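# Sort heavy parcels from cart into desk letter tray

## Task

The cart's top tier holds three identical-looking parcels; one or two of them are heavy and the others far lighter, and the motor effort readings returned after each command grow with the load being carried. Every heavy parcel must end up in the letter tray on the desk, entirely within the tray's walls. Every light parcel must finish on the cart's top tier, within its rim. At the end the gripper must have released everything and the robot must have moved away, so that nothing stays in place only because the robot holds it. The robot must not fall over or be left leaning, or the task fails.

## Robot and tools

Robot: a simulated Hello Robot Stretch 3 with a single arm. It has a two-wheeled base (0.33 m long, 0.34 m wide), a lift that carries the arm up and down a mast, and a telescoping arm that reaches out to the robot's RIGHT side. The arm cannot reach forward; to shift the gripper forward or back you drive the base. Turning in place pivots about the point midway between the wheels, 0.05 m behind the front edge. Stowed (arm in, wrist folded) the robot sweeps a circle of radius 0.28 m when turning; an unfolded, level wrist pokes outside that circle.

Frames: the base frame has its origin on the floor between the drive wheels, x forward, y left, z up. hand_pose is reported in this frame at the point where closed fingertips meet; with all wrist joints at zero, its x axis points up, y back along the arm toward the mast, z toward the rear. The odometry frame is the base frame as it was at the scene's start. Headings are positive to the left, in -3.142 to 3.142.

Tool execute_actions: argument "actions" is a list holding at most one action (an empty list just reports state and images). Optional "cameras" picks which images come back: head_camera, nav_camera, wrist_camera, or all (omitted/null means all, [] means none). An action may contain:
- "base": exactly one of {"translate_m": d}, a straight drive of d metres relative to where the base last measured itself, forward positive, range -1 to 1; or {"rotate_rad": d}, a turn in place by d radians relative to the current heading, left/counter-clockwise positive, range -3.2 to 3.2. No sideways motion exists.
- "joints": a single dictionary of absolute joint targets keyed by name (not offsets): lift_m 0 to 1.1 m (arm height); arm_m 0 to 0.52 m (extension); wrist_yaw_rad -1.345 to 4.42 (0 along the arm, positive toward the front, 3.0 folded over the base); wrist_pitch_rad -1.57 to 0.451 (0 level, negative tips fingers down); wrist_roll_rad -2.911 to 2.911 (0 keeps fingers side by side, level); gripper_m -0.089 to 0.179 (larger is wider; actual fingertip gap is about 0.007 less when nearly shut, 0.025 less when wide, zero below 0.007); head_pan_rad -3.953 to 1.73 (0 ahead, positive left, -1.57 looks along the arm); head_tilt_rad -1.53 to 0.419 (negative looks down).
- "contact_limits": {"arm_m": value}, an effort percentage 1 to 100 at which the arm motion halts with contact_stop (negative sense when retracting). Smaller is gentler, but too small stops instantly. It also caps the arm's holding force until the next action.
Base and joint motions start together and may finish at different times; no action runs beyond 15 s. Joints or base left out of an action may still be driving toward earlier targets without that showing in the status. Unknown keys or out-of-range numbers cause rejection with no motion. If a result reports a stop, later motion calls in the same reply are skipped.

Tool wait: {"seconds": 0 to 10}; commands nothing and returns state and images. Tool zoom_image: {"camera": name, "region": [x0, y0, x1, y1]} in pixels of that camera's latest full image, top-left origin, at most 504 by 504. Tool finished_scene: {"scene": number}; ends the current scene irreversibly and reports success. Replying without any tool call ends everything.

Result lines: base_status and joint_status tell how each motion ended: done (for the base, the wheels turned the commanded amount even if slipping), off_target (resting away from target, possibly still pushing), contact_stop, time_out or torque_fault (old target dropped). on_its_own covers joints not commanded in that call; there, "held at" is the held target, not the actual position. joint_positions gives readings (done tolerances: lift and arm ±0.004, wrist yaw/roll ±0.02, pitch ±0.05, gripper ±0.004, head ±0.02). motor_effort is percent of maximum, positive toward larger joint values, with the peak of the last action in brackets; readings carry a fixed per-motor bias plus noise. Effort rising while lifting indicates a heavier parcel; an at-rest effort flagged outside its rest range suggests load or pushing. Positive wheel effort pushes forward. base_odometry counts wheel rotation only; turned_by_wheels and turned_by_imu give turning since last result. base_tilt gives forward/right lean in degrees (a few degrees of fixed error). lidar_m lists 12 distances in metres from the base origin, 30-degree sectors starting straight ahead and going counter-clockwise (4th left, 7th behind, 10th right), scanning a plane 0.17 m up, range 0.15 to 12 m, "-" for nothing; it misses glass and thin legs and may be blocked by the robot. wrist_depth_mm (45 to 1000) and head_depth_mm (280 to 4000, sideways image) are 7x7 grids of median depths. head_camera and nav_camera move with the head; wrist_camera rides on the gripper.

Speed: base is fast only when stowed (lift_m below 0.30, arm_m below 0.03, wrist_yaw_rad above 2.54); otherwise slow.

Gripper: close to a value below the parcel width to grasp; open at least 0.02 past the touching value to release. Readings and done do not confirm a grasp. Overly hard squeezing triggers a stall guard that weakens grip, so heavy items may slip; send a new value to regrip.

Safety: fold or unfold the wrist only with lift_m 0.32 to 0.95, wrist_pitch_rad -0.4, roll near 0; once folded, lift may go down to 0.25. With wrist_yaw_rad below -0.4 keep pitch at -0.5 or lower. Arm and lift stop and go slack on firm contact; a slack lift may sink under load or keep pressing. Base, wrist and head have no contact stop. Wrist servos cut out for 10 s after sustained strain. Pushing against something rigid with the gripper above about 0.45 m, repeated pushes, driving while gripping something fixed, or snagging furniture (especially reversing) can tip the robot: reverse the last move in small steps, pull the gripper free, and lower the lift to about 0.2 if still leaning. Avoid drops, slams, and hard shoves; loose objects may occasionally be nudged by outside forces. The robot keeps holding its last command while you think.

Each tool is called after "Request:" by a JSON object that holds its "api" and its "payload".

## Session

Request:
{"api": "execute_actions", "payload": {"actions": []}}

Scene clock: 0.00 s.
base_odometry: x=+0.000 y=+0.000 heading=+0.000 (m, m, rad; odometry frame)
turned_by_wheels: +0.000 (rad since the last result)
turned_by_imu: +0.000 (rad since the last result)
base_tilt: forward=-1.0 right=+1.9 (deg)
lidar_m: 1.93 2.48 2.02 1.78 1.57 1.83 1.81 1.97 1.47 1.77 1.94 2.09
head_depth_mm: 1718 2209 2218 2183 2182 1815 2121 / 1724 2244 2241 2213 2223 1785 2167 / 1738 2293 2280 2245 2227 1768 2177 / 1737 2341 2324 2308 2259 1756 2217 / 1539 2361 2362 2324 2294 1878 2201 / 1554 2388 2365 2351 2335 2295 2271 / 1562 2444 2421 2417 2370 2370 2307
base_status: not commanded
joint_positions: lift_m=+0.571 arm_m=+0.001 wrist_yaw_rad=+2.930 wrist_pitch_rad=-0.333 wrist_roll_rad=-0.004 gripper_m=+0.037 head_pan_rad=-0.015 head_tilt_rad=-0.022
joint_status: not commanded
motor_effort: left_wheel=+0 right_wheel=+0 lift_m=+33 arm_m=-1 wrist_yaw_rad=+1 wrist_pitch_rad=+6 wrist_roll_rad=+0 gripper_m=+0 head_pan_rad=+1 head_tilt_rad=+2 (%)
hand_pose: x=+0.0280 y=+0.0833 z=+0.6034 quat_wxyz=(+0.191, +0.704, +0.044, +0.683) (m; base frame)
wrist_depth_mm: - - - - - - - / - - - - - - - / - - - - - - - / - - - - - - - / - - - - - - - / 912 912 - 895 - 865 850 / 769 771 767 758 776 752 739
pictures: head_camera (sideways: a quarter turn clockwise sets it upright), nav_camera (sideways: a quarter turn counterclockwise sets it upright), wrist_camera
Images, in order (width x height): head_camera 896x504, nav_camera 672x504, wrist_camera 644x364.

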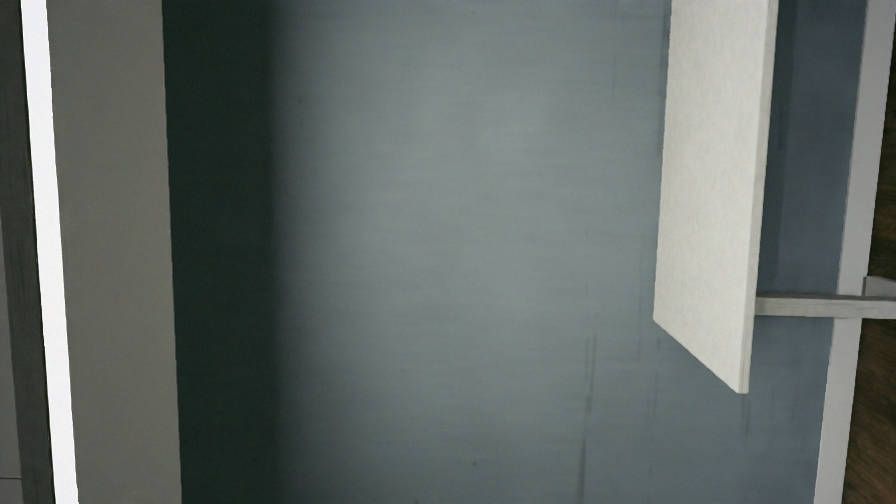

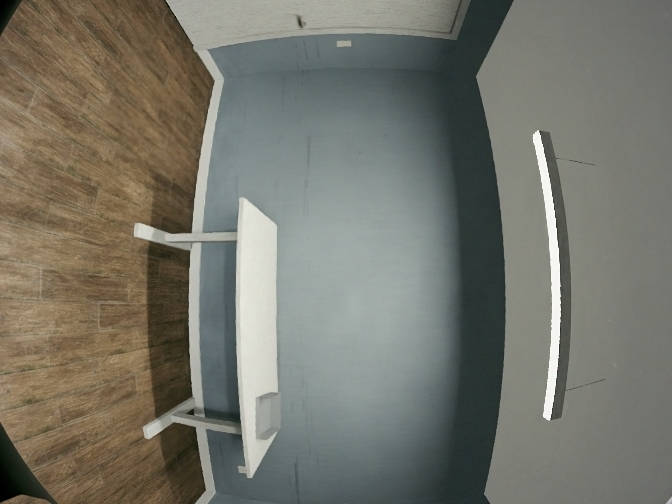

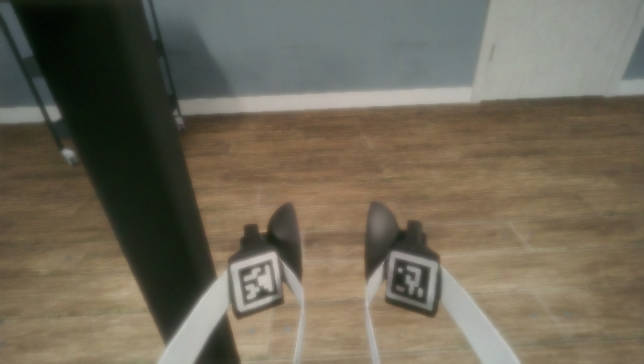

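Request:
{"api": "execute_actions", "payload": {"actions": [{"joints":{"head_pan_rad":1.72,"head_tilt_rad":-0.4,"wrist_pitch_rad":-0.4,"wrist_yaw_rad":3.0,"lift_m":0.27}}]}}

Scene clock: 8.17 s.
base_odometry: x=+0.000 y=+0.000 heading=+0.000 (m, m, rad; odometry frame)
turned_by_wheels: +0.000 (rad since the last result)
turned_by_imu: -0.001 (rad since the last result)
base_tilt: forward=-1.0 right=+1.9 (deg)
lidar_m: 1.93 2.46 2.02 1.78 1.57 1.83 1.81 1.97 1.47 1.77 1.95 2.09
head_depth_mm: 1639 1718 1819 1919 2024 1902 1497 / 1689 1779 1861 1971 2116 1885 1487 / 1733 1819 1923 2032 2157 1874 1477 / 1786 1889 2009 2113 2223 1872 1474 / 1832 1962 2059 2173 2208 1813 1467 / 1902 2016 2138 1943 1955 1797 1478 / 1948 2064 2186 - - - -
base_status: not commanded
joint_positions: lift_m=+0.270 arm_m=+0.001 wrist_yaw_rad=+2.997 wrist_pitch_rad=-0.416 wrist_roll_rad=-0.004 gripper_m=+0.037 head_pan_rad=+1.708 head_tilt_rad=-0.395
joint_status: all done
joint sent to its limit — the command would take head_pan_rad past its upper limit, so that joint was sent only as far as its limit.
motor_effort: left_wheel=+0(0) right_wheel=+0(1) lift_m=+28(29) arm_m=-1(1) wrist_yaw_rad=+3(1) wrist_pitch_rad=+6(5) wrist_roll_rad=+0(0) gripper_m=+0(0) head_pan_rad=+3(34) head_tilt_rad=-4(36) (%)
hand_pose: x=+0.0111 y=+0.0766 z=+0.2833 quat_wxyz=(+0.196, +0.699, +0.096, +0.681) (m; base frame)
wrist_depth_mm: - - - - - - - / - - - - - - - / 870 847 858 847 819 816 782 / 700 691 671 661 647 636 639 / 576 559 - 551 554 540 531 / 489 493 - - - 467 457 / 435 - - - 411 408 396
pictures: head_camera (sideways: a quarter turn clockwise sets it upright), nav_camera (sideways: a quarter turn counterclockwise sets it upright), wrist_camera
Images, in order (width x height): head_camera 896x504, nav_camera 672x504, wrist_camera 644x364.

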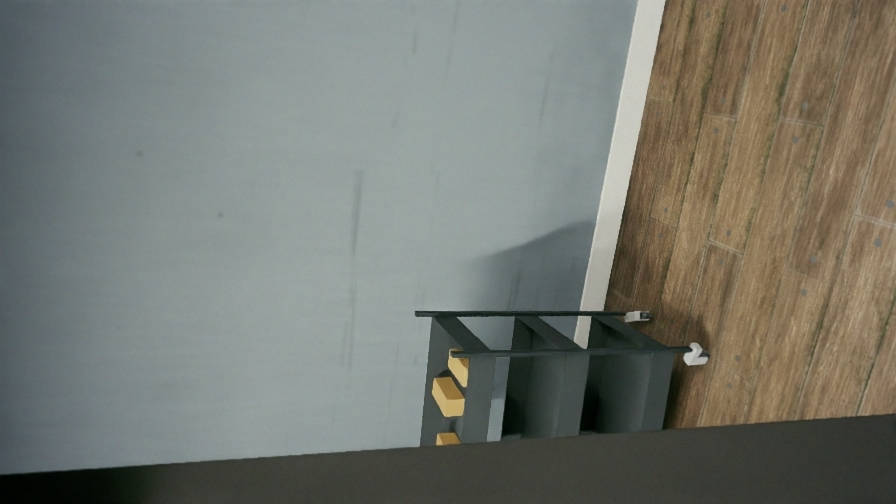

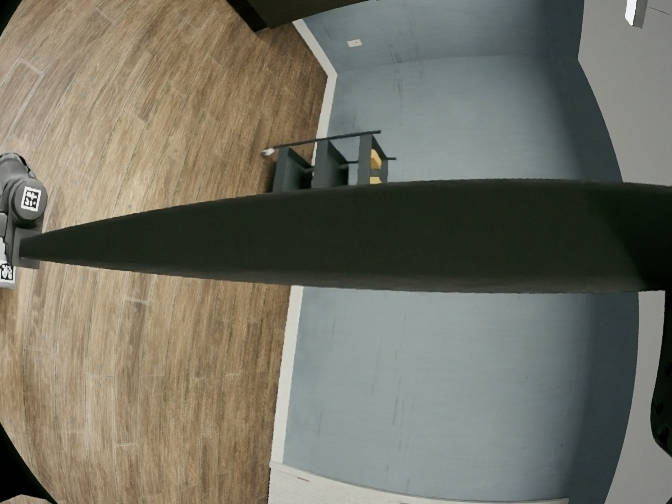

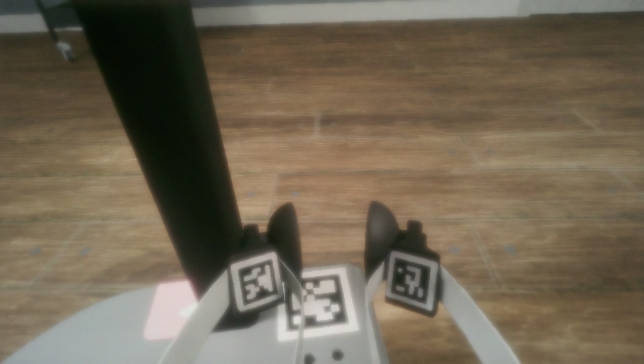

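Request:
{"api": "execute_actions", "payload": {"actions": [{"base":{"rotate_rad":2.2},"joints":{"head_pan_rad":-0.8,"head_tilt_rad":-0.75}}], "cameras": ["nav_camera"]}}

Request:
{"api": "execute_actions", "payload": {"actions": [{"base":{"translate_m":1.0}}], "cameras": ["nav_camera"]}}

Request:
{"api": "execute_actions", "payload": {"actions": [{"base":{"rotate_rad":0.78},"joints":{"head_pan_rad":-1.57,"lift_m":0.9}}]}}

Scene clock: 19.80 s.
base_odometry: x=+0.000 y=+0.000 heading=+2.200 (m, m, rad; odometry frame)
turned_by_wheels: +2.200 (rad since the last result)
turned_by_imu: +2.227 (rad since the last result)
base_tilt: forward=-1.0 right=+1.9 (deg)
lidar_m: 1.64 1.81 1.81 1.76 1.51 1.78 2.06 2.09 1.93 2.30 2.01 1.57
head_depth_mm: 1679 1884 2104 2071 1661 1389 1192 / 1679 1864 2123 2046 1660 1385 1191 / 1671 1866 2132 2043 1654 1376 1182 / 1686 1872 2114 2053 1644 1383 1184 / 1688 1863 2129 2025 1637 1369 1177 / 1681 1871 2139 2026 1629 1365 1179 / 1696 1888 2114 2002 1627 1369 1174
base_status: done
joint_positions: lift_m=+0.270 arm_m=+0.001 wrist_yaw_rad=+2.997 wrist_pitch_rad=-0.416 wrist_roll_rad=-0.004 gripper_m=+0.037 head_pan_rad=-0.793 head_tilt_rad=-0.741
joint_status: all done
motor_effort: left_wheel=-2(8) right_wheel=+1(7) lift_m=+28(28) arm_m=-1(1) wrist_yaw_rad=+2(3) wrist_pitch_rad=+6(6) wrist_roll_rad=+1(0) gripper_m=+0(1) head_pan_rad=-3(33) head_tilt_rad=-5(37) (%)
hand_pose: x=+0.0111 y=+0.0766 z=+0.2833 quat_wxyz=(+0.196, +0.699, +0.096, +0.681) (m; base frame)
wrist_depth_mm: - - - - - - - / - - - - - - - / 886 846 842 852 821 791 790 / 704 694 677 657 662 636 636 / 562 570 - 554 556 541 532 / 492 497 - - - 459 451 / 435 - - - 405 407 403
pictures: nav_camera (sideways: a quarter turn counterclockwise sets it upright)
Images, in order (width x height): nav_camera 672x504.

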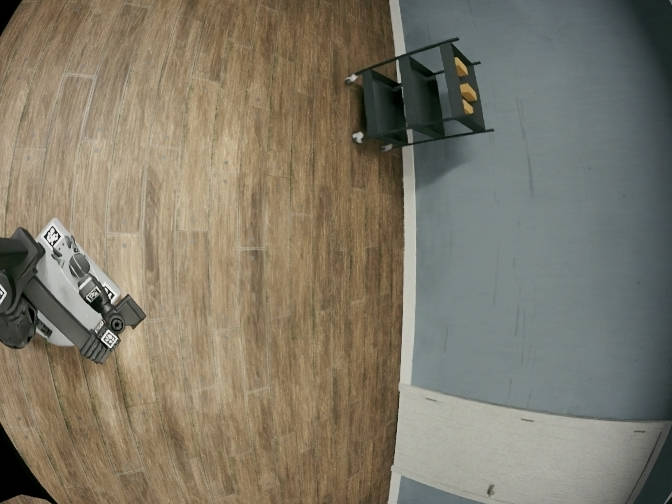

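Scene clock: 24.90 s.
base_odometry: x=-0.588 y=+0.809 heading=+2.200 (m, m, rad; odometry frame)
turned_by_wheels: +0.000 (rad since the last result)
turned_by_imu: +0.006 (rad since the last result)
base_tilt: forward=-1.0 right=+1.9 (deg)
lidar_m: 0.78 1.10 1.10 1.27 2.18 2.21 2.90 2.62 2.54 1.49 0.70 0.71
head_depth_mm: 1068 1197 1348 1546 1659 1388 1194 / 1070 1201 1352 1564 1653 1383 1193 / 1072 1197 1361 1554 1655 1388 1182 / 1079 1200 1337 957 1205 1288 1183 / 1081 1206 1316 957 1170 1295 1181 / 1080 1207 1323 986 1135 1288 1174 / 1085 1214 1323 949 1101 1271 1175
base_status: done
joint_positions: lift_m=+0.270 arm_m=+0.001 wrist_yaw_rad=+2.998 wrist_pitch_rad=-0.416 wrist_roll_rad=-0.004 gripper_m=+0.037 head_pan_rad=-0.793 head_tilt_rad=-0.741
joint_status: not commanded
motor_effort: left_wheel=-3(5) right_wheel=+1(6) lift_m=+28(28) arm_m=-1(1) wrist_yaw_rad=+2(3) wrist_pitch_rad=+6(6) wrist_roll_rad=+1(0) gripper_m=+0(0) head_pan_rad=-2(3) head_tilt_rad=-6(6) (%)
hand_pose: x=+0.0110 y=+0.0766 z=+0.2832 quat_wxyz=(+0.196, +0.699, +0.097, +0.681) (m; base frame)
wrist_depth_mm: - - - - - 937 822 / - - - - - - 926 / 891 871 843 832 822 795 789 / 687 694 667 664 659 647 635 / 579 566 - 544 559 540 532 / 482 498 - - - 464 459 / 439 - - - 405 402 400
pictures: nav_camera (sideways: a quarter turn counterclockwise sets it upright)
Images, in order (width x height): nav_camera 672x504.

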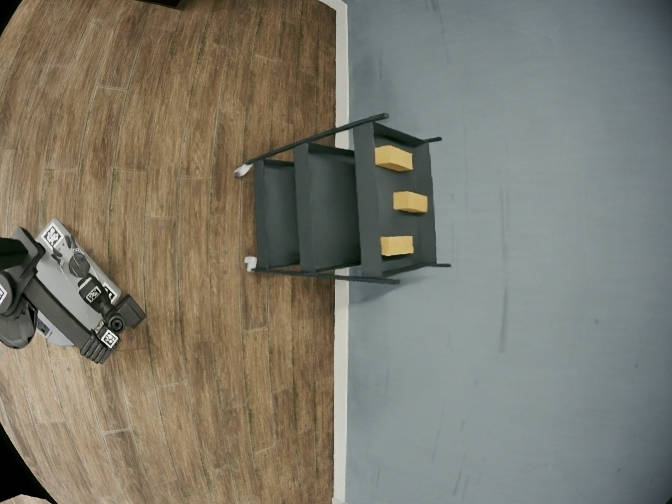

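Scene clock: 31.47 s.
base_odometry: x=-0.588 y=+0.809 heading=+2.980 (m, m, rad; odometry frame)
turned_by_wheels: +0.780 (rad since the last result)
turned_by_imu: +0.789 (rad since the last result)
base_tilt: forward=-1.0 right=+1.9 (deg)
lidar_m: 1.10 1.14 1.56 2.18 2.58 3.06 2.62 1.83 1.34 0.70 0.72 1.77
head_depth_mm: 1065 1194 1341 1552 1686 - - / 1073 1192 1356 1552 1654 - - / 1077 1197 1353 1555 1646 - - / 1081 1204 1318 917 1144 - - / 1080 1212 1325 980 1163 - - / 1083 1212 1329 986 1161 1289 1157 / 1097 1222 1339 948 1138 1275 1170
base_status: done
joint_positions: lift_m=+0.900 arm_m=+0.001 wrist_yaw_rad=+2.998 wrist_pitch_rad=-0.417 wrist_roll_rad=-0.004 gripper_m=+0.037 head_pan_rad=-1.563 head_tilt_rad=-0.742
joint_status: all done
motor_effort: left_wheel=-2(8) right_wheel=+1(7) lift_m=+37(39) arm_m=-1(1) wrist_yaw_rad=+2(2) wrist_pitch_rad=+6(6) wrist_roll_rad=+0(0) gripper_m=+0(0) head_pan_rad=-3(33) head_tilt_rad=-6(6) (%)
hand_pose: x=+0.0110 y=+0.0765 z=+0.9128 quat_wxyz=(+0.196, +0.699, +0.097, +0.681) (m; base frame)
wrist_depth_mm: - - - - - - - / - - - - - - - / - - - - - - - / - - - - - - - / - - - - - - - / - - - - - - - / - - - - - - -
pictures: head_camera (sideways: a quarter turn clockwise sets it upright), nav_camera (sideways: a quarter turn counterclockwise sets it upright), wrist_camera
Images, in order (width x height): head_camera 896x504, nav_camera 672x504, wrist_camera 644x364.

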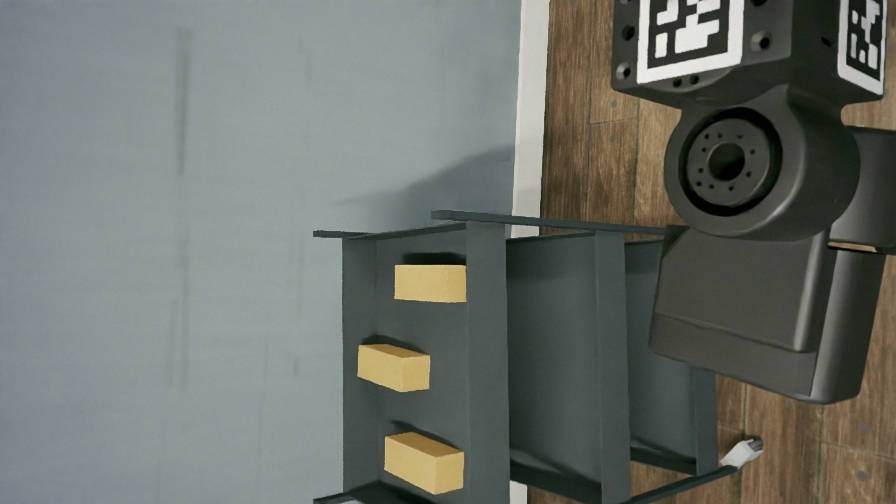

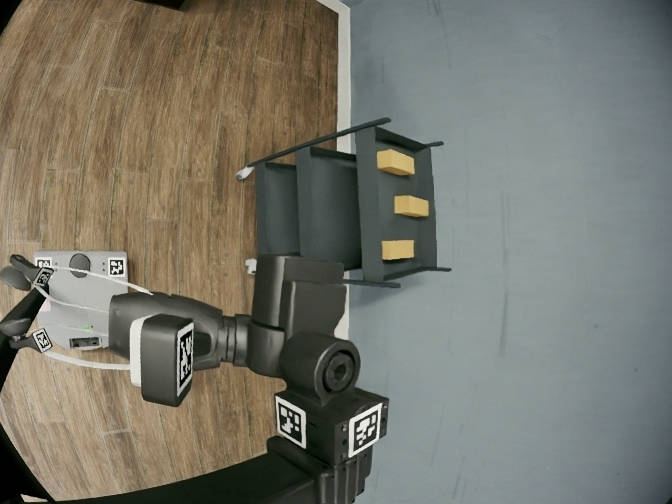

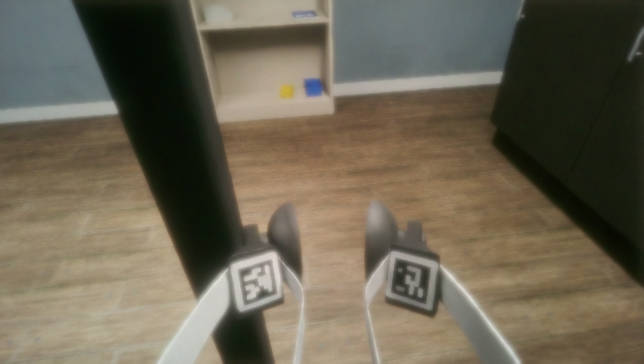

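Request:
{"api": "execute_actions", "payload": {"actions": [{"base":{"rotate_rad":-1.0},"joints":{"wrist_yaw_rad":0,"gripper_m":0.11}}], "cameras": []}}

Request:
{"api": "execute_actions", "payload": {"actions": [{"base":{"translate_m":0.18},"joints":{"wrist_pitch_rad":-1.2,"lift_m":0.98,"head_tilt_rad":-0.9}}], "cameras": []}}

Request:
{"api": "execute_actions", "payload": {"actions": [{"base":{"rotate_rad":0.98},"joints":{"arm_m":0.2}}]}}

Scene clock: 43.67 s.
base_odometry: x=-0.588 y=+0.809 heading=+1.980 (m, m, rad; odometry frame)
turned_by_wheels: -1.000 (rad since the last result)
turned_by_imu: -1.016 (rad since the last result)
base_tilt: forward=-1.0 right=+1.9 (deg)
lidar_m: 0.73 1.76 1.10 1.15 1.62 2.18 2.61 3.06 2.62 1.76 1.33 0.70
head_depth_mm: 2630 2862 2747 2074 1715 - - / 2628 2996 2700 2044 1702 - - / 2200 2524 2630 2040 1745 - - / 1885 2128 2357 2044 1732 - 1180 / 1697 1875 2105 2025 1684 1371 1181 / 1509 1647 1828 1935 1635 1360 1179 / 1378 1476 1611 1774 1619 1369 1173
base_status: done
joint_positions: lift_m=+0.900 arm_m=+0.001 wrist_yaw_rad=+0.003 wrist_pitch_rad=-0.417 wrist_roll_rad=-0.004 gripper_m=+0.110 head_pan_rad=-1.563 head_tilt_rad=-0.742
joint_status: all done
motor_effort: left_wheel=+1(5) right_wheel=-2(6) lift_m=+38(37) arm_m=-1(1) wrist_yaw_rad=-2(5) wrist_pitch_rad=+7(7) wrist_roll_rad=+0(0) gripper_m=+1(85) head_pan_rad=-2(2) head_tilt_rad=-6(6) (%)
hand_pose: x=-0.0208 y=-0.3703 z=+0.9128 quat_wxyz=(+0.694, +0.148, -0.690, -0.145) (m; base frame)
wrist_depth_mm: 882 - - - - - - / 925 - - - - - - / - - - - - - - / - - - - - - - / - - - - - - - / - - - - - - - / - - - - - - -
pictures: none
No camera images: the call's "cameras" was empty. Leave "cameras" out to get every camera's image.

Scene clock: 46.43 s.
base_odometry: x=-0.660 y=+0.974 heading=+1.980 (m, m, rad; odometry frame)
turned_by_wheels: +0.000 (rad since the last result)
turned_by_imu: +0.001 (rad since the last result)
base_tilt: forward=-1.0 right=+1.9 (deg)
lidar_m: 0.56 1.65 1.00 1.05 1.48 2.33 2.79 3.21 2.74 1.55 0.56 0.55
head_depth_mm: 2724 2752 2209 - - - 1111 / 2398 2630 2228 - - - 1111 / 2005 2370 2182 - - - 1092 / 1750 1993 2100 1773 1440 1250 1101 / 1524 1729 1930 1717 1462 1244 1124 / 1365 1519 1720 1716 1459 1262 1117 / 1227 1350 1512 1633 1458 1268 1115
base_status: done
joint_positions: lift_m=+0.980 arm_m=+0.001 wrist_yaw_rad=+0.003 wrist_pitch_rad=-1.201 wrist_roll_rad=-0.004 gripper_m=+0.110 head_pan_rad=-1.563 head_tilt_rad=-0.889
joint_status: all done
motor_effort: left_wheel=+2(6) right_wheel=-3(4) lift_m=+37(38) arm_m=-1(1) wrist_yaw_rad=-2(2) wrist_pitch_rad=+0(6) wrist_roll_rad=+0(0) gripper_m=+0(1) head_pan_rad=-3(2) head_tilt_rad=-7(29) (%)
hand_pose: x=-0.0214 y=-0.2158 z=+0.8709 quat_wxyz=(+0.585, +0.401, -0.581, -0.398) (m; base frame)
wrist_depth_mm: - - - - - - - / - - - - - - - / 669 - - - - - - / 647 883 - - - - - / 642 875 - - - - - / 869 936 - - 958 - 941 / 976 939 937 945 - 938 916
pictures: none
No camera images: the call's "cameras" was empty. Leave "cameras" out to get every camera's image.

Scene clock: 49.13 s.
base_odometry: x=-0.660 y=+0.974 heading=+2.960 (m, m, rad; odometry frame)
turned_by_wheels: +0.980 (rad since the last result)
turned_by_imu: +0.994 (rad since the last result)
base_tilt: forward=-1.0 right=+1.9 (deg)
lidar_m: 1.00 1.03 1.40 2.32 2.39 3.22 2.75 1.65 1.19 0.55 0.55 1.60
head_depth_mm: - 1094 1344 1581 1484 1281 1128 / - - 1353 1573 1472 1274 1127 / 946 - - 810 1062 1250 1127 / 981 1124 994 839 1060 1226 1130 / 986 1131 968 860 1058 1217 1120 / 989 1136 983 838 1055 1207 1117 / 986 1135 976 825 1030 1237 1120
base_status: done
joint_positions: lift_m=+0.980 arm_m=+0.200 wrist_yaw_rad=+0.002 wrist_pitch_rad=-1.202 wrist_roll_rad=-0.004 gripper_m=+0.110 head_pan_rad=-1.563 head_tilt_rad=-0.889
joint_status: all done
motor_effort: left_wheel=-2(5) right_wheel=+2(6) lift_m=+38(38) arm_m=+3(3) wrist_yaw_rad=-1(2) wrist_pitch_rad=+0(1) wrist_roll_rad=+0(0) gripper_m=+0(0) head_pan_rad=-2(3) head_tilt_rad=-7(8) (%)
hand_pose: x=-0.0215 y=-0.4143 z=+0.8708 quat_wxyz=(+0.585, +0.401, -0.581, -0.399) (m; base frame)
wrist_depth_mm: 370 401 401 394 400 - - / 393 397 389 389 353 - - / 368 383 653 652 - - - / - - 902 894 - - - / - - - - - - - / - - - - 962 - 931 / - 962 968 963 950 921 932
pictures: head_camera (sideways: a quarter turn clockwise sets it upright), nav_camera (sideways: a quarter turn counterclockwise sets it upright), wrist_camera
Images, in order (width x height): head_camera 896x504, nav_camera 672x504, wrist_camera 644x364.

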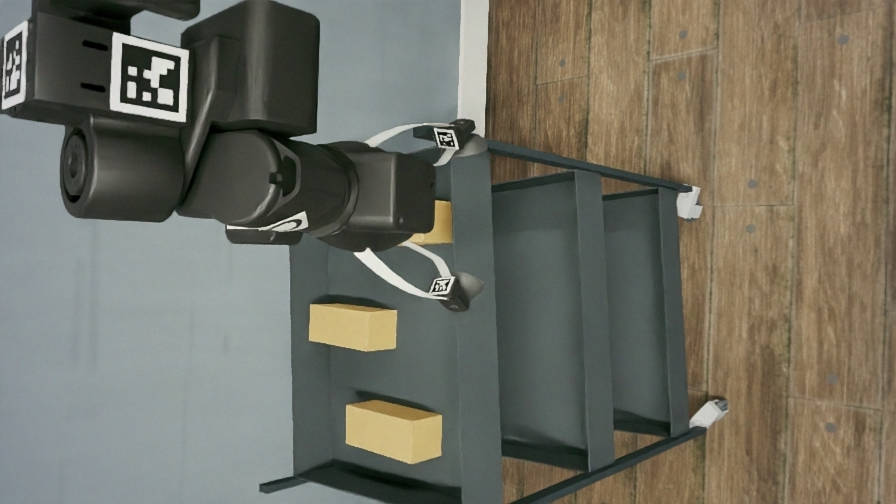

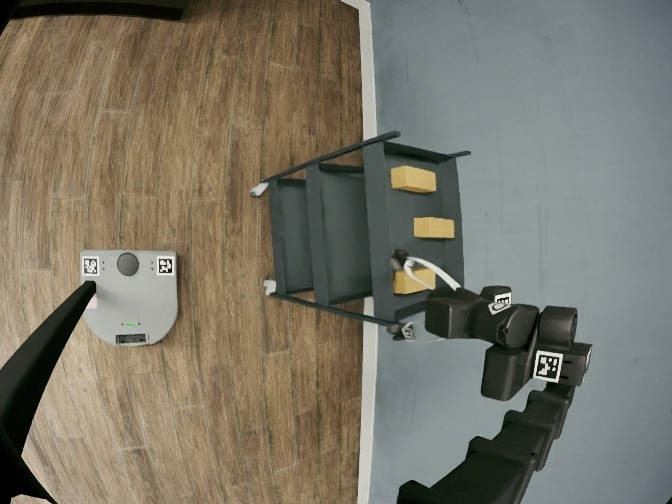

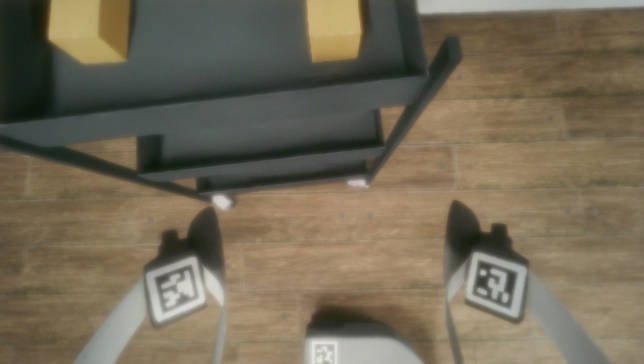

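Request:
{"api": "execute_actions", "payload": {"actions": [{"base":{"translate_m":-0.01},"joints":{"arm_m":0.4,"lift_m":0.92}}], "cameras": ["head_camera","wrist_camera"]}}

Scene clock: 57.00 s.
base_odometry: x=-0.650 y=+0.972 heading=+2.960 (m, m, rad; odometry frame)
turned_by_wheels: +0.000 (rad since the last result)
turned_by_imu: -0.001 (rad since the last result)
base_tilt: forward=-1.0 right=+2.0 (deg)
lidar_m: 1.01 1.04 1.40 2.33 2.72 3.22 2.74 1.64 1.19 0.55 0.55 1.60
head_depth_mm: 949 - 1343 1597 1484 1282 1132 / 937 1165 1307 1579 1472 1280 1122 / 945 - 1219 822 1089 1250 1125 / 979 1104 994 839 1061 1222 1125 / 985 1128 970 860 1058 1220 1121 / 989 1129 981 836 1056 1205 1117 / 991 1128 958 831 1052 1236 1117
base_status: done
joint_positions: lift_m=+0.920 arm_m=+0.400 wrist_yaw_rad=+0.002 wrist_pitch_rad=-1.203 wrist_roll_rad=-0.004 gripper_m=+0.110 head_pan_rad=-1.563 head_tilt_rad=-0.889
joint_status: all done
motor_effort: left_wheel=-2(5) right_wheel=+2(5) lift_m=+28(35) arm_m=+3(3) wrist_yaw_rad=-1(1) wrist_pitch_rad=+1(1) wrist_roll_rad=+0(0) gripper_m=+0(0) head_pan_rad=-2(2) head_tilt_rad=-7(9) (%)
hand_pose: x=-0.0215 y=-0.6141 z=+0.8111 quat_wxyz=(+0.585, +0.402, -0.581, -0.399) (m; base frame)
wrist_depth_mm: 342 285 342 338 766 870 857 / 338 281 331 325 329 - - / 319 323 326 272 323 946 983 / 317 320 317 263 311 929 932 / 310 313 308 305 303 927 918 / 304 304 302 301 290 - 881 / 299 301 296 875 892 877 870
pictures: head_camera (sideways: a quarter turn clockwise sets it upright), wrist_camera
Images, in order (width x height): head_camera 896x504, wrist_camera 644x364.

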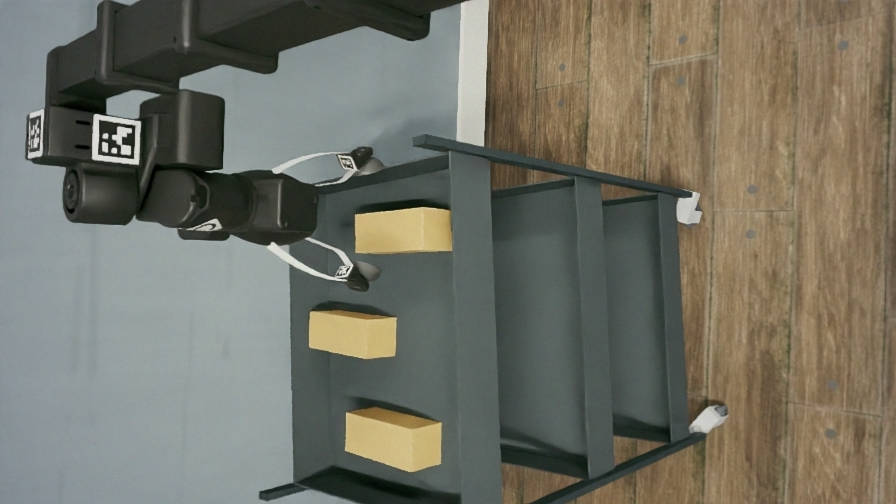

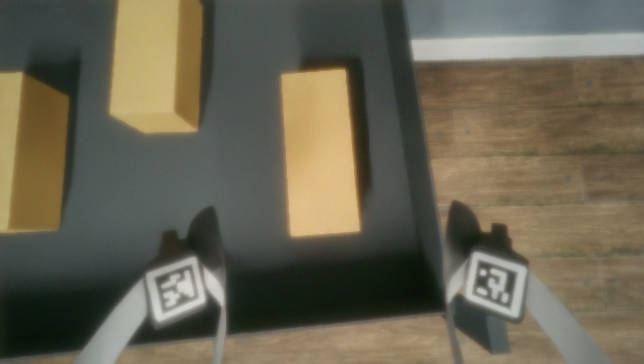

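Request:
{"api": "execute_actions", "payload": {"actions": [{"base":{"translate_m":0.007},"joints":{"arm_m":0.465,"lift_m":0.85,"gripper_m":0.085}}], "cameras": ["head_camera","wrist_camera"]}}

Scene clock: 67.03 s.
base_odometry: x=-0.657 y=+0.973 heading=+2.959 (m, m, rad; odometry frame)
turned_by_wheels: +0.000 (rad since the last result)
turned_by_imu: -0.001 (rad since the last result)
base_tilt: forward=-1.0 right=+1.9 (deg)
lidar_m: 1.01 1.04 1.39 2.32 2.39 3.21 2.73 1.65 1.19 0.55 0.55 1.60
head_depth_mm: 977 1096 - - 1440 1267 1116 / 971 - 1313 1554 1483 1277 1129 / 970 - 1225 841 1066 1255 1129 / 979 1129 995 833 1055 1223 1125 / 984 1132 971 858 1057 1226 1119 / 987 1131 986 835 1051 1201 1123 / 987 1140 974 832 1039 1247 1118
base_status: done
joint_positions: lift_m=+0.850 arm_m=+0.465 wrist_yaw_rad=+0.002 wrist_pitch_rad=-1.203 wrist_roll_rad=-0.004 gripper_m=+0.085 head_pan_rad=-1.563 head_tilt_rad=-0.889
joint_status: all done
motor_effort: left_wheel=-2(2) right_wheel=+1(4) lift_m=+28(28) arm_m=+3(4) wrist_yaw_rad=-1(1) wrist_pitch_rad=+1(1) wrist_roll_rad=+0(1) gripper_m=+1(81) head_pan_rad=-3(3) head_tilt_rad=-7(8) (%)
hand_pose: x=-0.0215 y=-0.6791 z=+0.7411 quat_wxyz=(+0.585, +0.402, -0.581, -0.399) (m; base frame)
wrist_depth_mm: 214 215 263 262 258 755 770 / 207 214 259 255 250 899 913 / 202 212 252 197 245 898 893 / 248 244 246 192 243 879 869 / 242 241 241 188 237 853 864 / 238 238 234 183 230 851 840 / 233 231 231 179 226 191 800
pictures: head_camera (sideways: a quarter turn clockwise sets it upright), wrist_camera
Images, in order (width x height): head_camera 896x504, wrist_camera 644x364.

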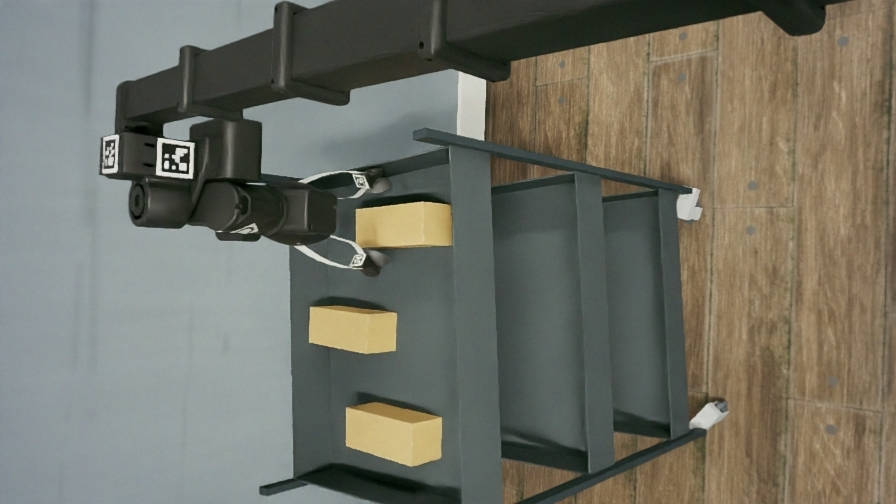

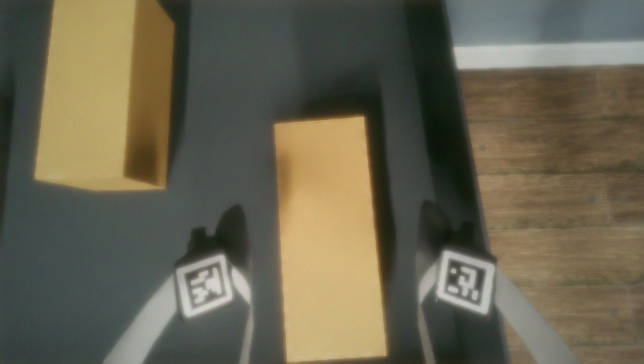

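Request:
{"api": "execute_actions", "payload": {"actions": [{"joints":{"lift_m":0.79}}], "cameras": ["wrist_camera"]}}

Request:
{"api": "execute_actions", "payload": {"actions": [{"joints":{"gripper_m":0.0}}], "cameras": ["wrist_camera"]}}

Request:
{"api": "execute_actions", "payload": {"actions": [{"joints":{"lift_m":0.81}}], "cameras": ["head_camera","wrist_camera"]}}

Scene clock: 74.47 s.
base_odometry: x=-0.657 y=+0.973 heading=+2.959 (m, m, rad; odometry frame)
turned_by_wheels: +0.000 (rad since the last result)
turned_by_imu: -0.001 (rad since the last result)
base_tilt: forward=-1.0 right=+1.9 (deg)
lidar_m: 1.01 1.04 1.40 2.32 2.39 3.23 2.74 1.65 1.19 0.55 0.55 1.60
head_depth_mm: 975 1117 1278 1498 - - - / 978 1096 - 1580 1475 1276 1126 / 981 1080 1308 836 1069 1252 1126 / 985 1129 993 833 1064 1228 1125 / 983 1129 969 860 1054 1219 1123 / 988 1130 979 837 1054 1204 1118 / 987 1134 976 831 1037 1240 1115
base_status: not commanded
joint_positions: lift_m=+0.790 arm_m=+0.465 wrist_yaw_rad=+0.002 wrist_pitch_rad=-1.203 wrist_roll_rad=-0.004 gripper_m=+0.085 head_pan_rad=-1.563 head_tilt_rad=-0.889
joint_status: all done
motor_effort: left_wheel=-2(2) right_wheel=+1(1) lift_m=+24(29) arm_m=+3(3) wrist_yaw_rad=-1(1) wrist_pitch_rad=+1(1) wrist_roll_rad=+0(1) gripper_m=+0(0) head_pan_rad=-3(2) head_tilt_rad=-8(7) (%)
hand_pose: x=-0.0215 y=-0.6791 z=+0.6813 quat_wxyz=(+0.585, +0.402, -0.581, -0.399) (m; base frame)
wrist_depth_mm: 156 201 201 200 197 151 760 / 155 196 195 140 191 146 852 / 154 191 190 136 188 141 818 / 189 187 186 133 183 143 819 / 185 183 183 130 178 139 786 / 181 180 176 127 128 132 772 / 177 175 174 125 171 170 761
pictures: wrist_camera
Images, in order (width x height): wrist_camera 644x364.

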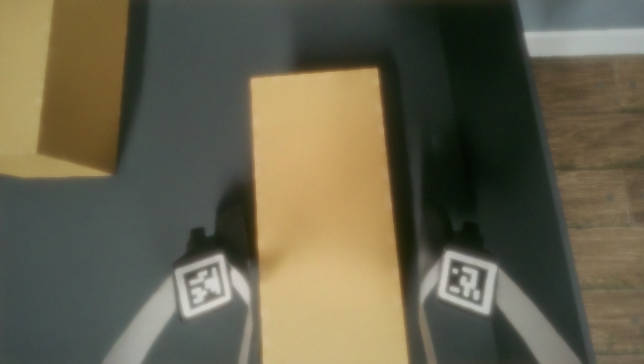

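Scene clock: 75.80 s.
base_odometry: x=-0.657 y=+0.973 heading=+2.959 (m, m, rad; odometry frame)
turned_by_wheels: +0.000 (rad since the last result)
turned_by_imu: +0.000 (rad since the last result)
base_tilt: forward=-1.0 right=+1.9 (deg)
lidar_m: 1.01 1.04 1.40 2.32 2.40 3.23 2.74 1.65 1.19 0.55 0.56 1.60
head_depth_mm: 979 1116 1277 1522 - - - / 978 1098 - 1570 1477 1280 1130 / 982 1081 1311 831 1062 1253 1129 / 984 1130 996 833 1059 1225 1126 / 983 1131 969 860 1061 1229 1120 / 985 1131 983 840 1056 1202 1116 / 989 1139 979 830 1035 1240 1112
base_status: not commanded
joint_positions: lift_m=+0.790 arm_m=+0.465 wrist_yaw_rad=+0.000 wrist_pitch_rad=-1.201 wrist_roll_rad=-0.004 gripper_m=+0.001 head_pan_rad=-1.563 head_tilt_rad=-0.889
joint_status: all done
motor_effort: left_wheel=-3(3) right_wheel=+4(4) lift_m=+21(24) arm_m=+3(3) wrist_yaw_rad=+0(1) wrist_pitch_rad=+0(1) wrist_roll_rad=+0(0) gripper_m=-25(100) head_pan_rad=-2(3) head_tilt_rad=-8(8) (%)
hand_pose: x=-0.0216 y=-0.6797 z=+0.6815 quat_wxyz=(+0.585, +0.401, -0.582, -0.399) (m; base frame)
wrist_depth_mm: 156 204 203 203 199 160 760 / 155 200 199 142 195 154 872 / 154 195 192 138 190 148 845 / 190 190 188 135 185 144 821 / 187 186 185 132 131 147 793 / 182 182 - 129 129 140 783 / 178 178 175 127 172 171 755
pictures: wrist_camera
Images, in order (width x height): wrist_camera 644x364.

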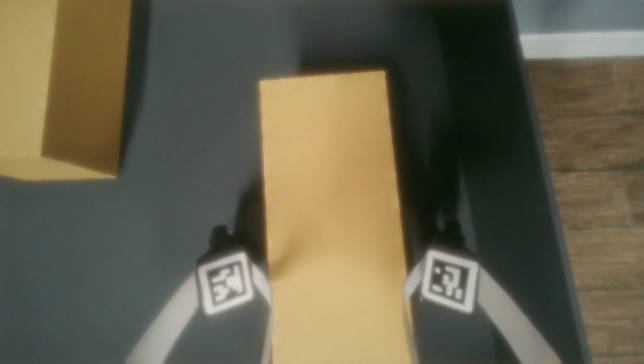

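Scene clock: 77.33 s.
base_odometry: x=-0.657 y=+0.973 heading=+2.959 (m, m, rad; odometry frame)
turned_by_wheels: +0.000 (rad since the last result)
turned_by_imu: +0.000 (rad since the last result)
base_tilt: forward=-1.0 right=+1.9 (deg)
lidar_m: 1.01 1.04 1.39 2.32 2.40 3.21 2.74 1.64 1.19 0.55 0.55 1.60
head_depth_mm: 975 1118 1272 - - 1259 1115 / 977 1079 1342 1581 1479 1284 1130 / 982 1058 1279 842 1059 1251 1123 / 980 1125 984 821 1063 1221 1122 / 985 1129 969 858 1058 1220 1121 / 987 1136 985 838 1056 1207 1116 / 987 1127 972 832 1033 1240 1113
base_status: not commanded
joint_positions: lift_m=+0.810 arm_m=+0.465 wrist_yaw_rad=-0.003 wrist_pitch_rad=-1.206 wrist_roll_rad=-0.004 gripper_m=+0.007 head_pan_rad=-1.563 head_tilt_rad=-0.889
joint_status: all done
on_its_own: gripper_m is held at +0.006, not at your +0.000, by its stall guard, which is not easing now
motor_effort: left_wheel=-2(6) right_wheel=+1(8) lift_m=+38(40) arm_m=+3(3) wrist_yaw_rad=+2(4) wrist_pitch_rad=+2(2) wrist_roll_rad=+0(0) gripper_m=-20(25) head_pan_rad=-2(2) head_tilt_rad=-7(8) (%)
hand_pose: x=-0.0218 y=-0.6785 z=+0.7005 quat_wxyz=(+0.583, +0.401, -0.581, -0.401) (m; base frame)
wrist_depth_mm: 168 215 219 218 214 736 767 / 163 213 216 139 210 870 896 / 159 209 211 135 205 175 860 / 205 206 205 132 200 167 825 / 202 203 200 129 129 160 822 / 199 198 - 125 127 143 798 / 195 194 192 123 187 175 796
pictures: head_camera (sideways: a quarter turn clockwise sets it upright), wrist_camera
Images, in order (width x height): head_camera 896x504, wrist_camera 644x364.

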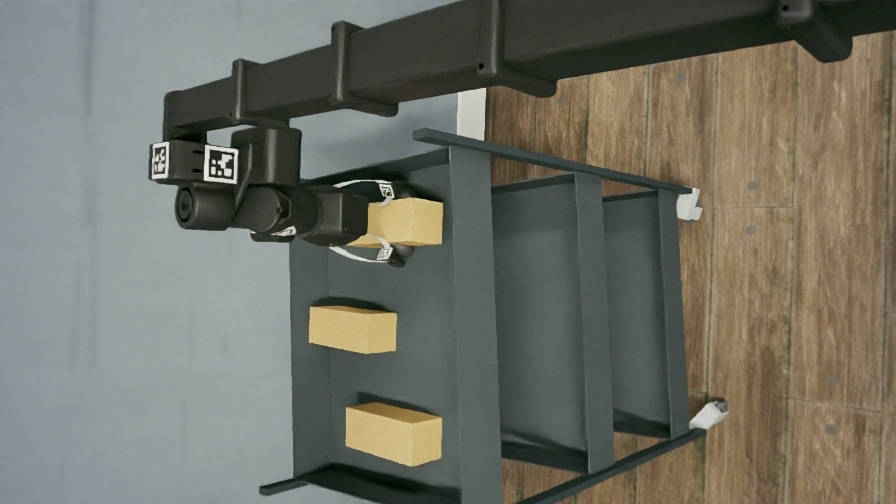

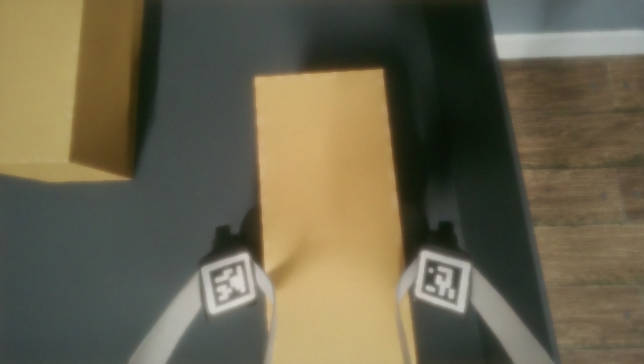

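Request:
{"api": "execute_actions", "payload": {"actions": [{"joints":{"lift_m":0.796}}], "cameras": []}}

Request:
{"api": "execute_actions", "payload": {"actions": [{"joints":{"gripper_m":0.08}}], "cameras": []}}

Request:
{"api": "execute_actions", "payload": {"actions": [{"joints":{"lift_m":0.86}}], "cameras": []}}

Request:
{"api": "execute_actions", "payload": {"actions": [{"base":{"translate_m":0.133},"joints":{"arm_m":0.515,"wrist_pitch_rad":-1.04,"gripper_m":0.095,"lift_m":0.84}}], "cameras": ["head_camera","wrist_camera"]}}

Scene clock: 87.27 s.
base_odometry: x=-0.657 y=+0.973 heading=+2.959 (m, m, rad; odometry frame)
turned_by_wheels: +0.000 (rad since the last result)
turned_by_imu: -0.001 (rad since the last result)
base_tilt: forward=-1.0 right=+2.0 (deg)
lidar_m: 1.00 1.04 1.39 2.32 2.39 3.21 2.74 1.65 1.19 0.55 0.56 1.60
head_depth_mm: 977 1112 1277 - - - - / 974 1086 - 1558 1455 1274 1130 / 978 1078 1309 828 1060 1252 1127 / 982 1126 990 823 1059 1233 1118 / 982 1131 970 860 1057 1225 1122 / 984 1129 983 834 1052 1198 1121 / 987 1137 975 828 1032 1239 1116
base_status: not commanded
joint_positions: lift_m=+0.796 arm_m=+0.465 wrist_yaw_rad=-0.003 wrist_pitch_rad=-1.206 wrist_roll_rad=-0.004 gripper_m=+0.007 head_pan_rad=-1.563 head_tilt_rad=-0.889
joint_status: all done
on_its_own: gripper_m is held at +0.006, not at your +0.000, by its stall guard, which is not easing now
motor_effort: left_wheel=-2(2) right_wheel=+1(1) lift_m=+29(36) arm_m=+3(3) wrist_yaw_rad=+2(2) wrist_pitch_rad=+2(2) wrist_roll_rad=+1(0) gripper_m=-20(20) head_pan_rad=-3(2) head_tilt_rad=-7(8) (%)
hand_pose: x=-0.0218 y=-0.6783 z=+0.6868 quat_wxyz=(+0.583, +0.401, -0.581, -0.401) (m; base frame)
wrist_depth_mm: 157 205 207 203 200 161 766 / 156 200 200 139 197 155 846 / 155 195 196 135 191 149 842 / 192 192 191 132 187 145 819 / 190 187 188 129 129 147 793 / 185 184 - 126 127 141 790 / 181 180 178 123 175 174 777
pictures: none
No camera images: the call's "cameras" was empty. Leave "cameras" out to get every camera's image.

Scene clock: 88.50 s.
base_odometry: x=-0.657 y=+0.973 heading=+2.959 (m, m, rad; odometry frame)
turned_by_wheels: +0.000 (rad since the last result)
turned_by_imu: +0.000 (rad since the last result)
base_tilt: forward=-1.1 right=+1.9 (deg)
lidar_m: 1.01 1.03 1.39 2.33 2.40 3.21 2.74 1.65 1.19 0.55 0.56 1.60
head_depth_mm: 974 1114 1273 - - - - / 976 1086 - 1582 1455 1280 1132 / 979 1079 1317 833 1060 1249 1128 / 982 1123 993 831 1061 1227 1121 / 988 1124 969 861 1059 1222 1121 / 987 1129 983 834 1055 1212 1120 / 987 1130 977 828 1034 1243 1117
base_status: not commanded
joint_positions: lift_m=+0.796 arm_m=+0.465 wrist_yaw_rad=-0.003 wrist_pitch_rad=-1.207 wrist_roll_rad=-0.004 gripper_m=+0.080 head_pan_rad=-1.563 head_tilt_rad=-0.889
joint_status: all done
motor_effort: left_wheel=-1(1) right_wheel=+1(1) lift_m=+29(29) arm_m=+3(3) wrist_yaw_rad=+2(2) wrist_pitch_rad=+2(2) wrist_roll_rad=+0(0) gripper_m=+1(82) head_pan_rad=-2(2) head_tilt_rad=-8(8) (%)
hand_pose: x=-0.0218 y=-0.6783 z=+0.6868 quat_wxyz=(+0.583, +0.401, -0.581, -0.401) (m; base frame)
wrist_depth_mm: 157 205 206 204 201 161 763 / 156 201 201 199 197 154 861 / 155 196 196 142 192 149 831 / 192 193 191 138 188 145 830 / 190 188 188 135 135 143 805 / 186 185 - 132 131 133 785 / 181 180 179 129 175 174 774
pictures: none
No camera images: the call's "cameras" was empty. Leave "cameras" out to get every camera's image.

Scene clock: 89.90 s.
base_odometry: x=-0.657 y=+0.973 heading=+2.959 (m, m, rad; odometry frame)
turned_by_wheels: +0.000 (rad since the last result)
turned_by_imu: +0.000 (rad since the last result)
base_tilt: forward=-1.0 right=+1.9 (deg)
lidar_m: 1.01 1.04 1.39 2.32 2.40 3.22 2.74 1.65 1.19 0.55 0.55 1.60
head_depth_mm: 974 1095 - - 1441 1285 1112 / 961 - 1337 1573 1476 1280 1128 / 966 - 1241 842 1060 1251 1124 / 982 1125 992 834 1062 1222 1122 / 983 1128 970 857 1059 1219 1116 / 990 1131 985 834 1051 1200 1117 / 989 1132 979 831 1036 1239 1114
base_status: not commanded
joint_positions: lift_m=+0.860 arm_m=+0.465 wrist_yaw_rad=-0.003 wrist_pitch_rad=-1.206 wrist_roll_rad=-0.004 gripper_m=+0.080 head_pan_rad=-1.563 head_tilt_rad=-0.889
joint_status: all done
motor_effort: left_wheel=-1(1) right_wheel=+1(1) lift_m=+37(39) arm_m=+3(3) wrist_yaw_rad=+2(2) wrist_pitch_rad=+2(2) wrist_roll_rad=+1(0) gripper_m=+0(0) head_pan_rad=-2(2) head_tilt_rad=-7(8) (%)
hand_pose: x=-0.0218 y=-0.6783 z=+0.7505 quat_wxyz=(+0.583, +0.401, -0.581, -0.401) (m; base frame)
wrist_depth_mm: 268 222 275 271 269 774 798 / 218 217 269 264 261 916 926 / 212 214 262 256 255 907 894 / 256 248 254 203 250 882 865 / 252 251 250 197 245 863 869 / 247 247 - 193 241 841 858 / 240 241 239 189 235 208 832
pictures: none
No camera images: the call's "cameras" was empty. Leave "cameras" out to get every camera's image.

Scene clock: 92.57 s.
base_odometry: x=-0.788 y=+0.997 heading=+2.959 (m, m, rad; odometry frame)
turned_by_wheels: +0.000 (rad since the last result)
turned_by_imu: +0.000 (rad since the last result)
base_tilt: forward=-1.0 right=+2.0 (deg)
lidar_m: 0.87 0.90 1.21 2.32 2.43 3.33 2.88 1.64 0.57 0.53 0.54 1.54
head_depth_mm: 975 1109 - - - 1269 1104 / 973 - 980 819 1062 1232 1132 / 961 - 975 867 1058 1223 1126 / 980 1110 958 859 1038 1214 1122 / 986 1126 978 807 1037 1209 1119 / 988 1126 1257 834 1398 1268 1117 / 987 1129 1327 1589 1456 1264 1110
base_status: done
joint_positions: lift_m=+0.840 arm_m=+0.515 wrist_yaw_rad=-0.003 wrist_pitch_rad=-1.050 wrist_roll_rad=-0.004 gripper_m=+0.095 head_pan_rad=-1.563 head_tilt_rad=-0.889
joint_status: all done
motor_effort: left_wheel=-1(2) right_wheel=+1(4) lift_m=+28(34) arm_m=+3(2) wrist_yaw_rad=+2(2) wrist_pitch_rad=+3(4) wrist_roll_rad=+1(0) gripper_m=+1(61) head_pan_rad=-3(2) head_tilt_rad=-9(8) (%)
hand_pose: x=-0.0219 y=-0.7661 z=+0.7446 quat_wxyz=(+0.613, +0.355, -0.611, -0.355) (m; base frame)
wrist_depth_mm: 530 520 524 534 537 537 517 / 642 617 600 227 230 233 228 / 233 245 253 211 263 263 244 / 261 259 256 201 253 249 244 / 248 249 246 193 241 239 234 / 188 204 232 184 230 230 223 / 180 214 223 178 221 217 173
pictures: head_camera (sideways: a quarter turn clockwise sets it upright), wrist_camera
Images, in order (width x height): head_camera 896x504, wrist_camera 644x364.

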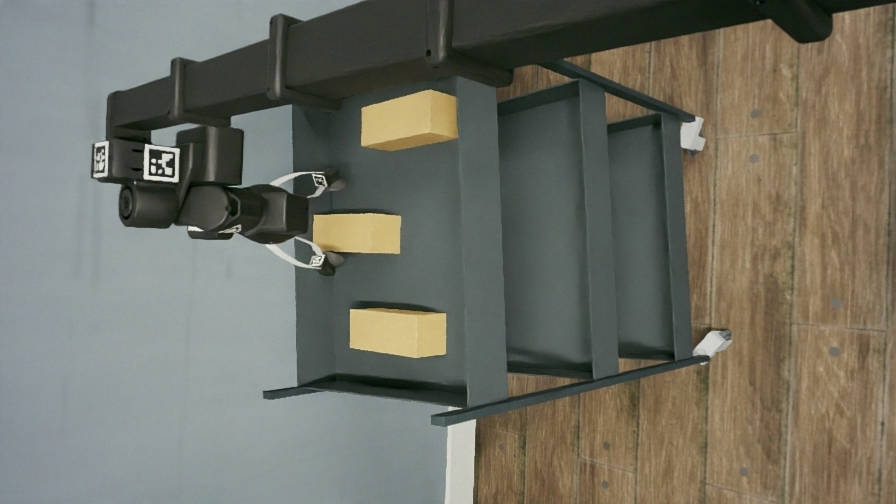

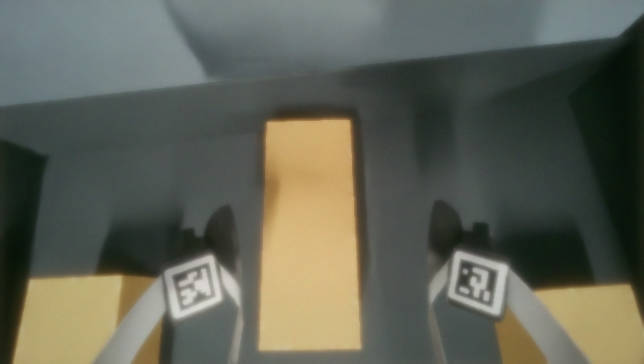

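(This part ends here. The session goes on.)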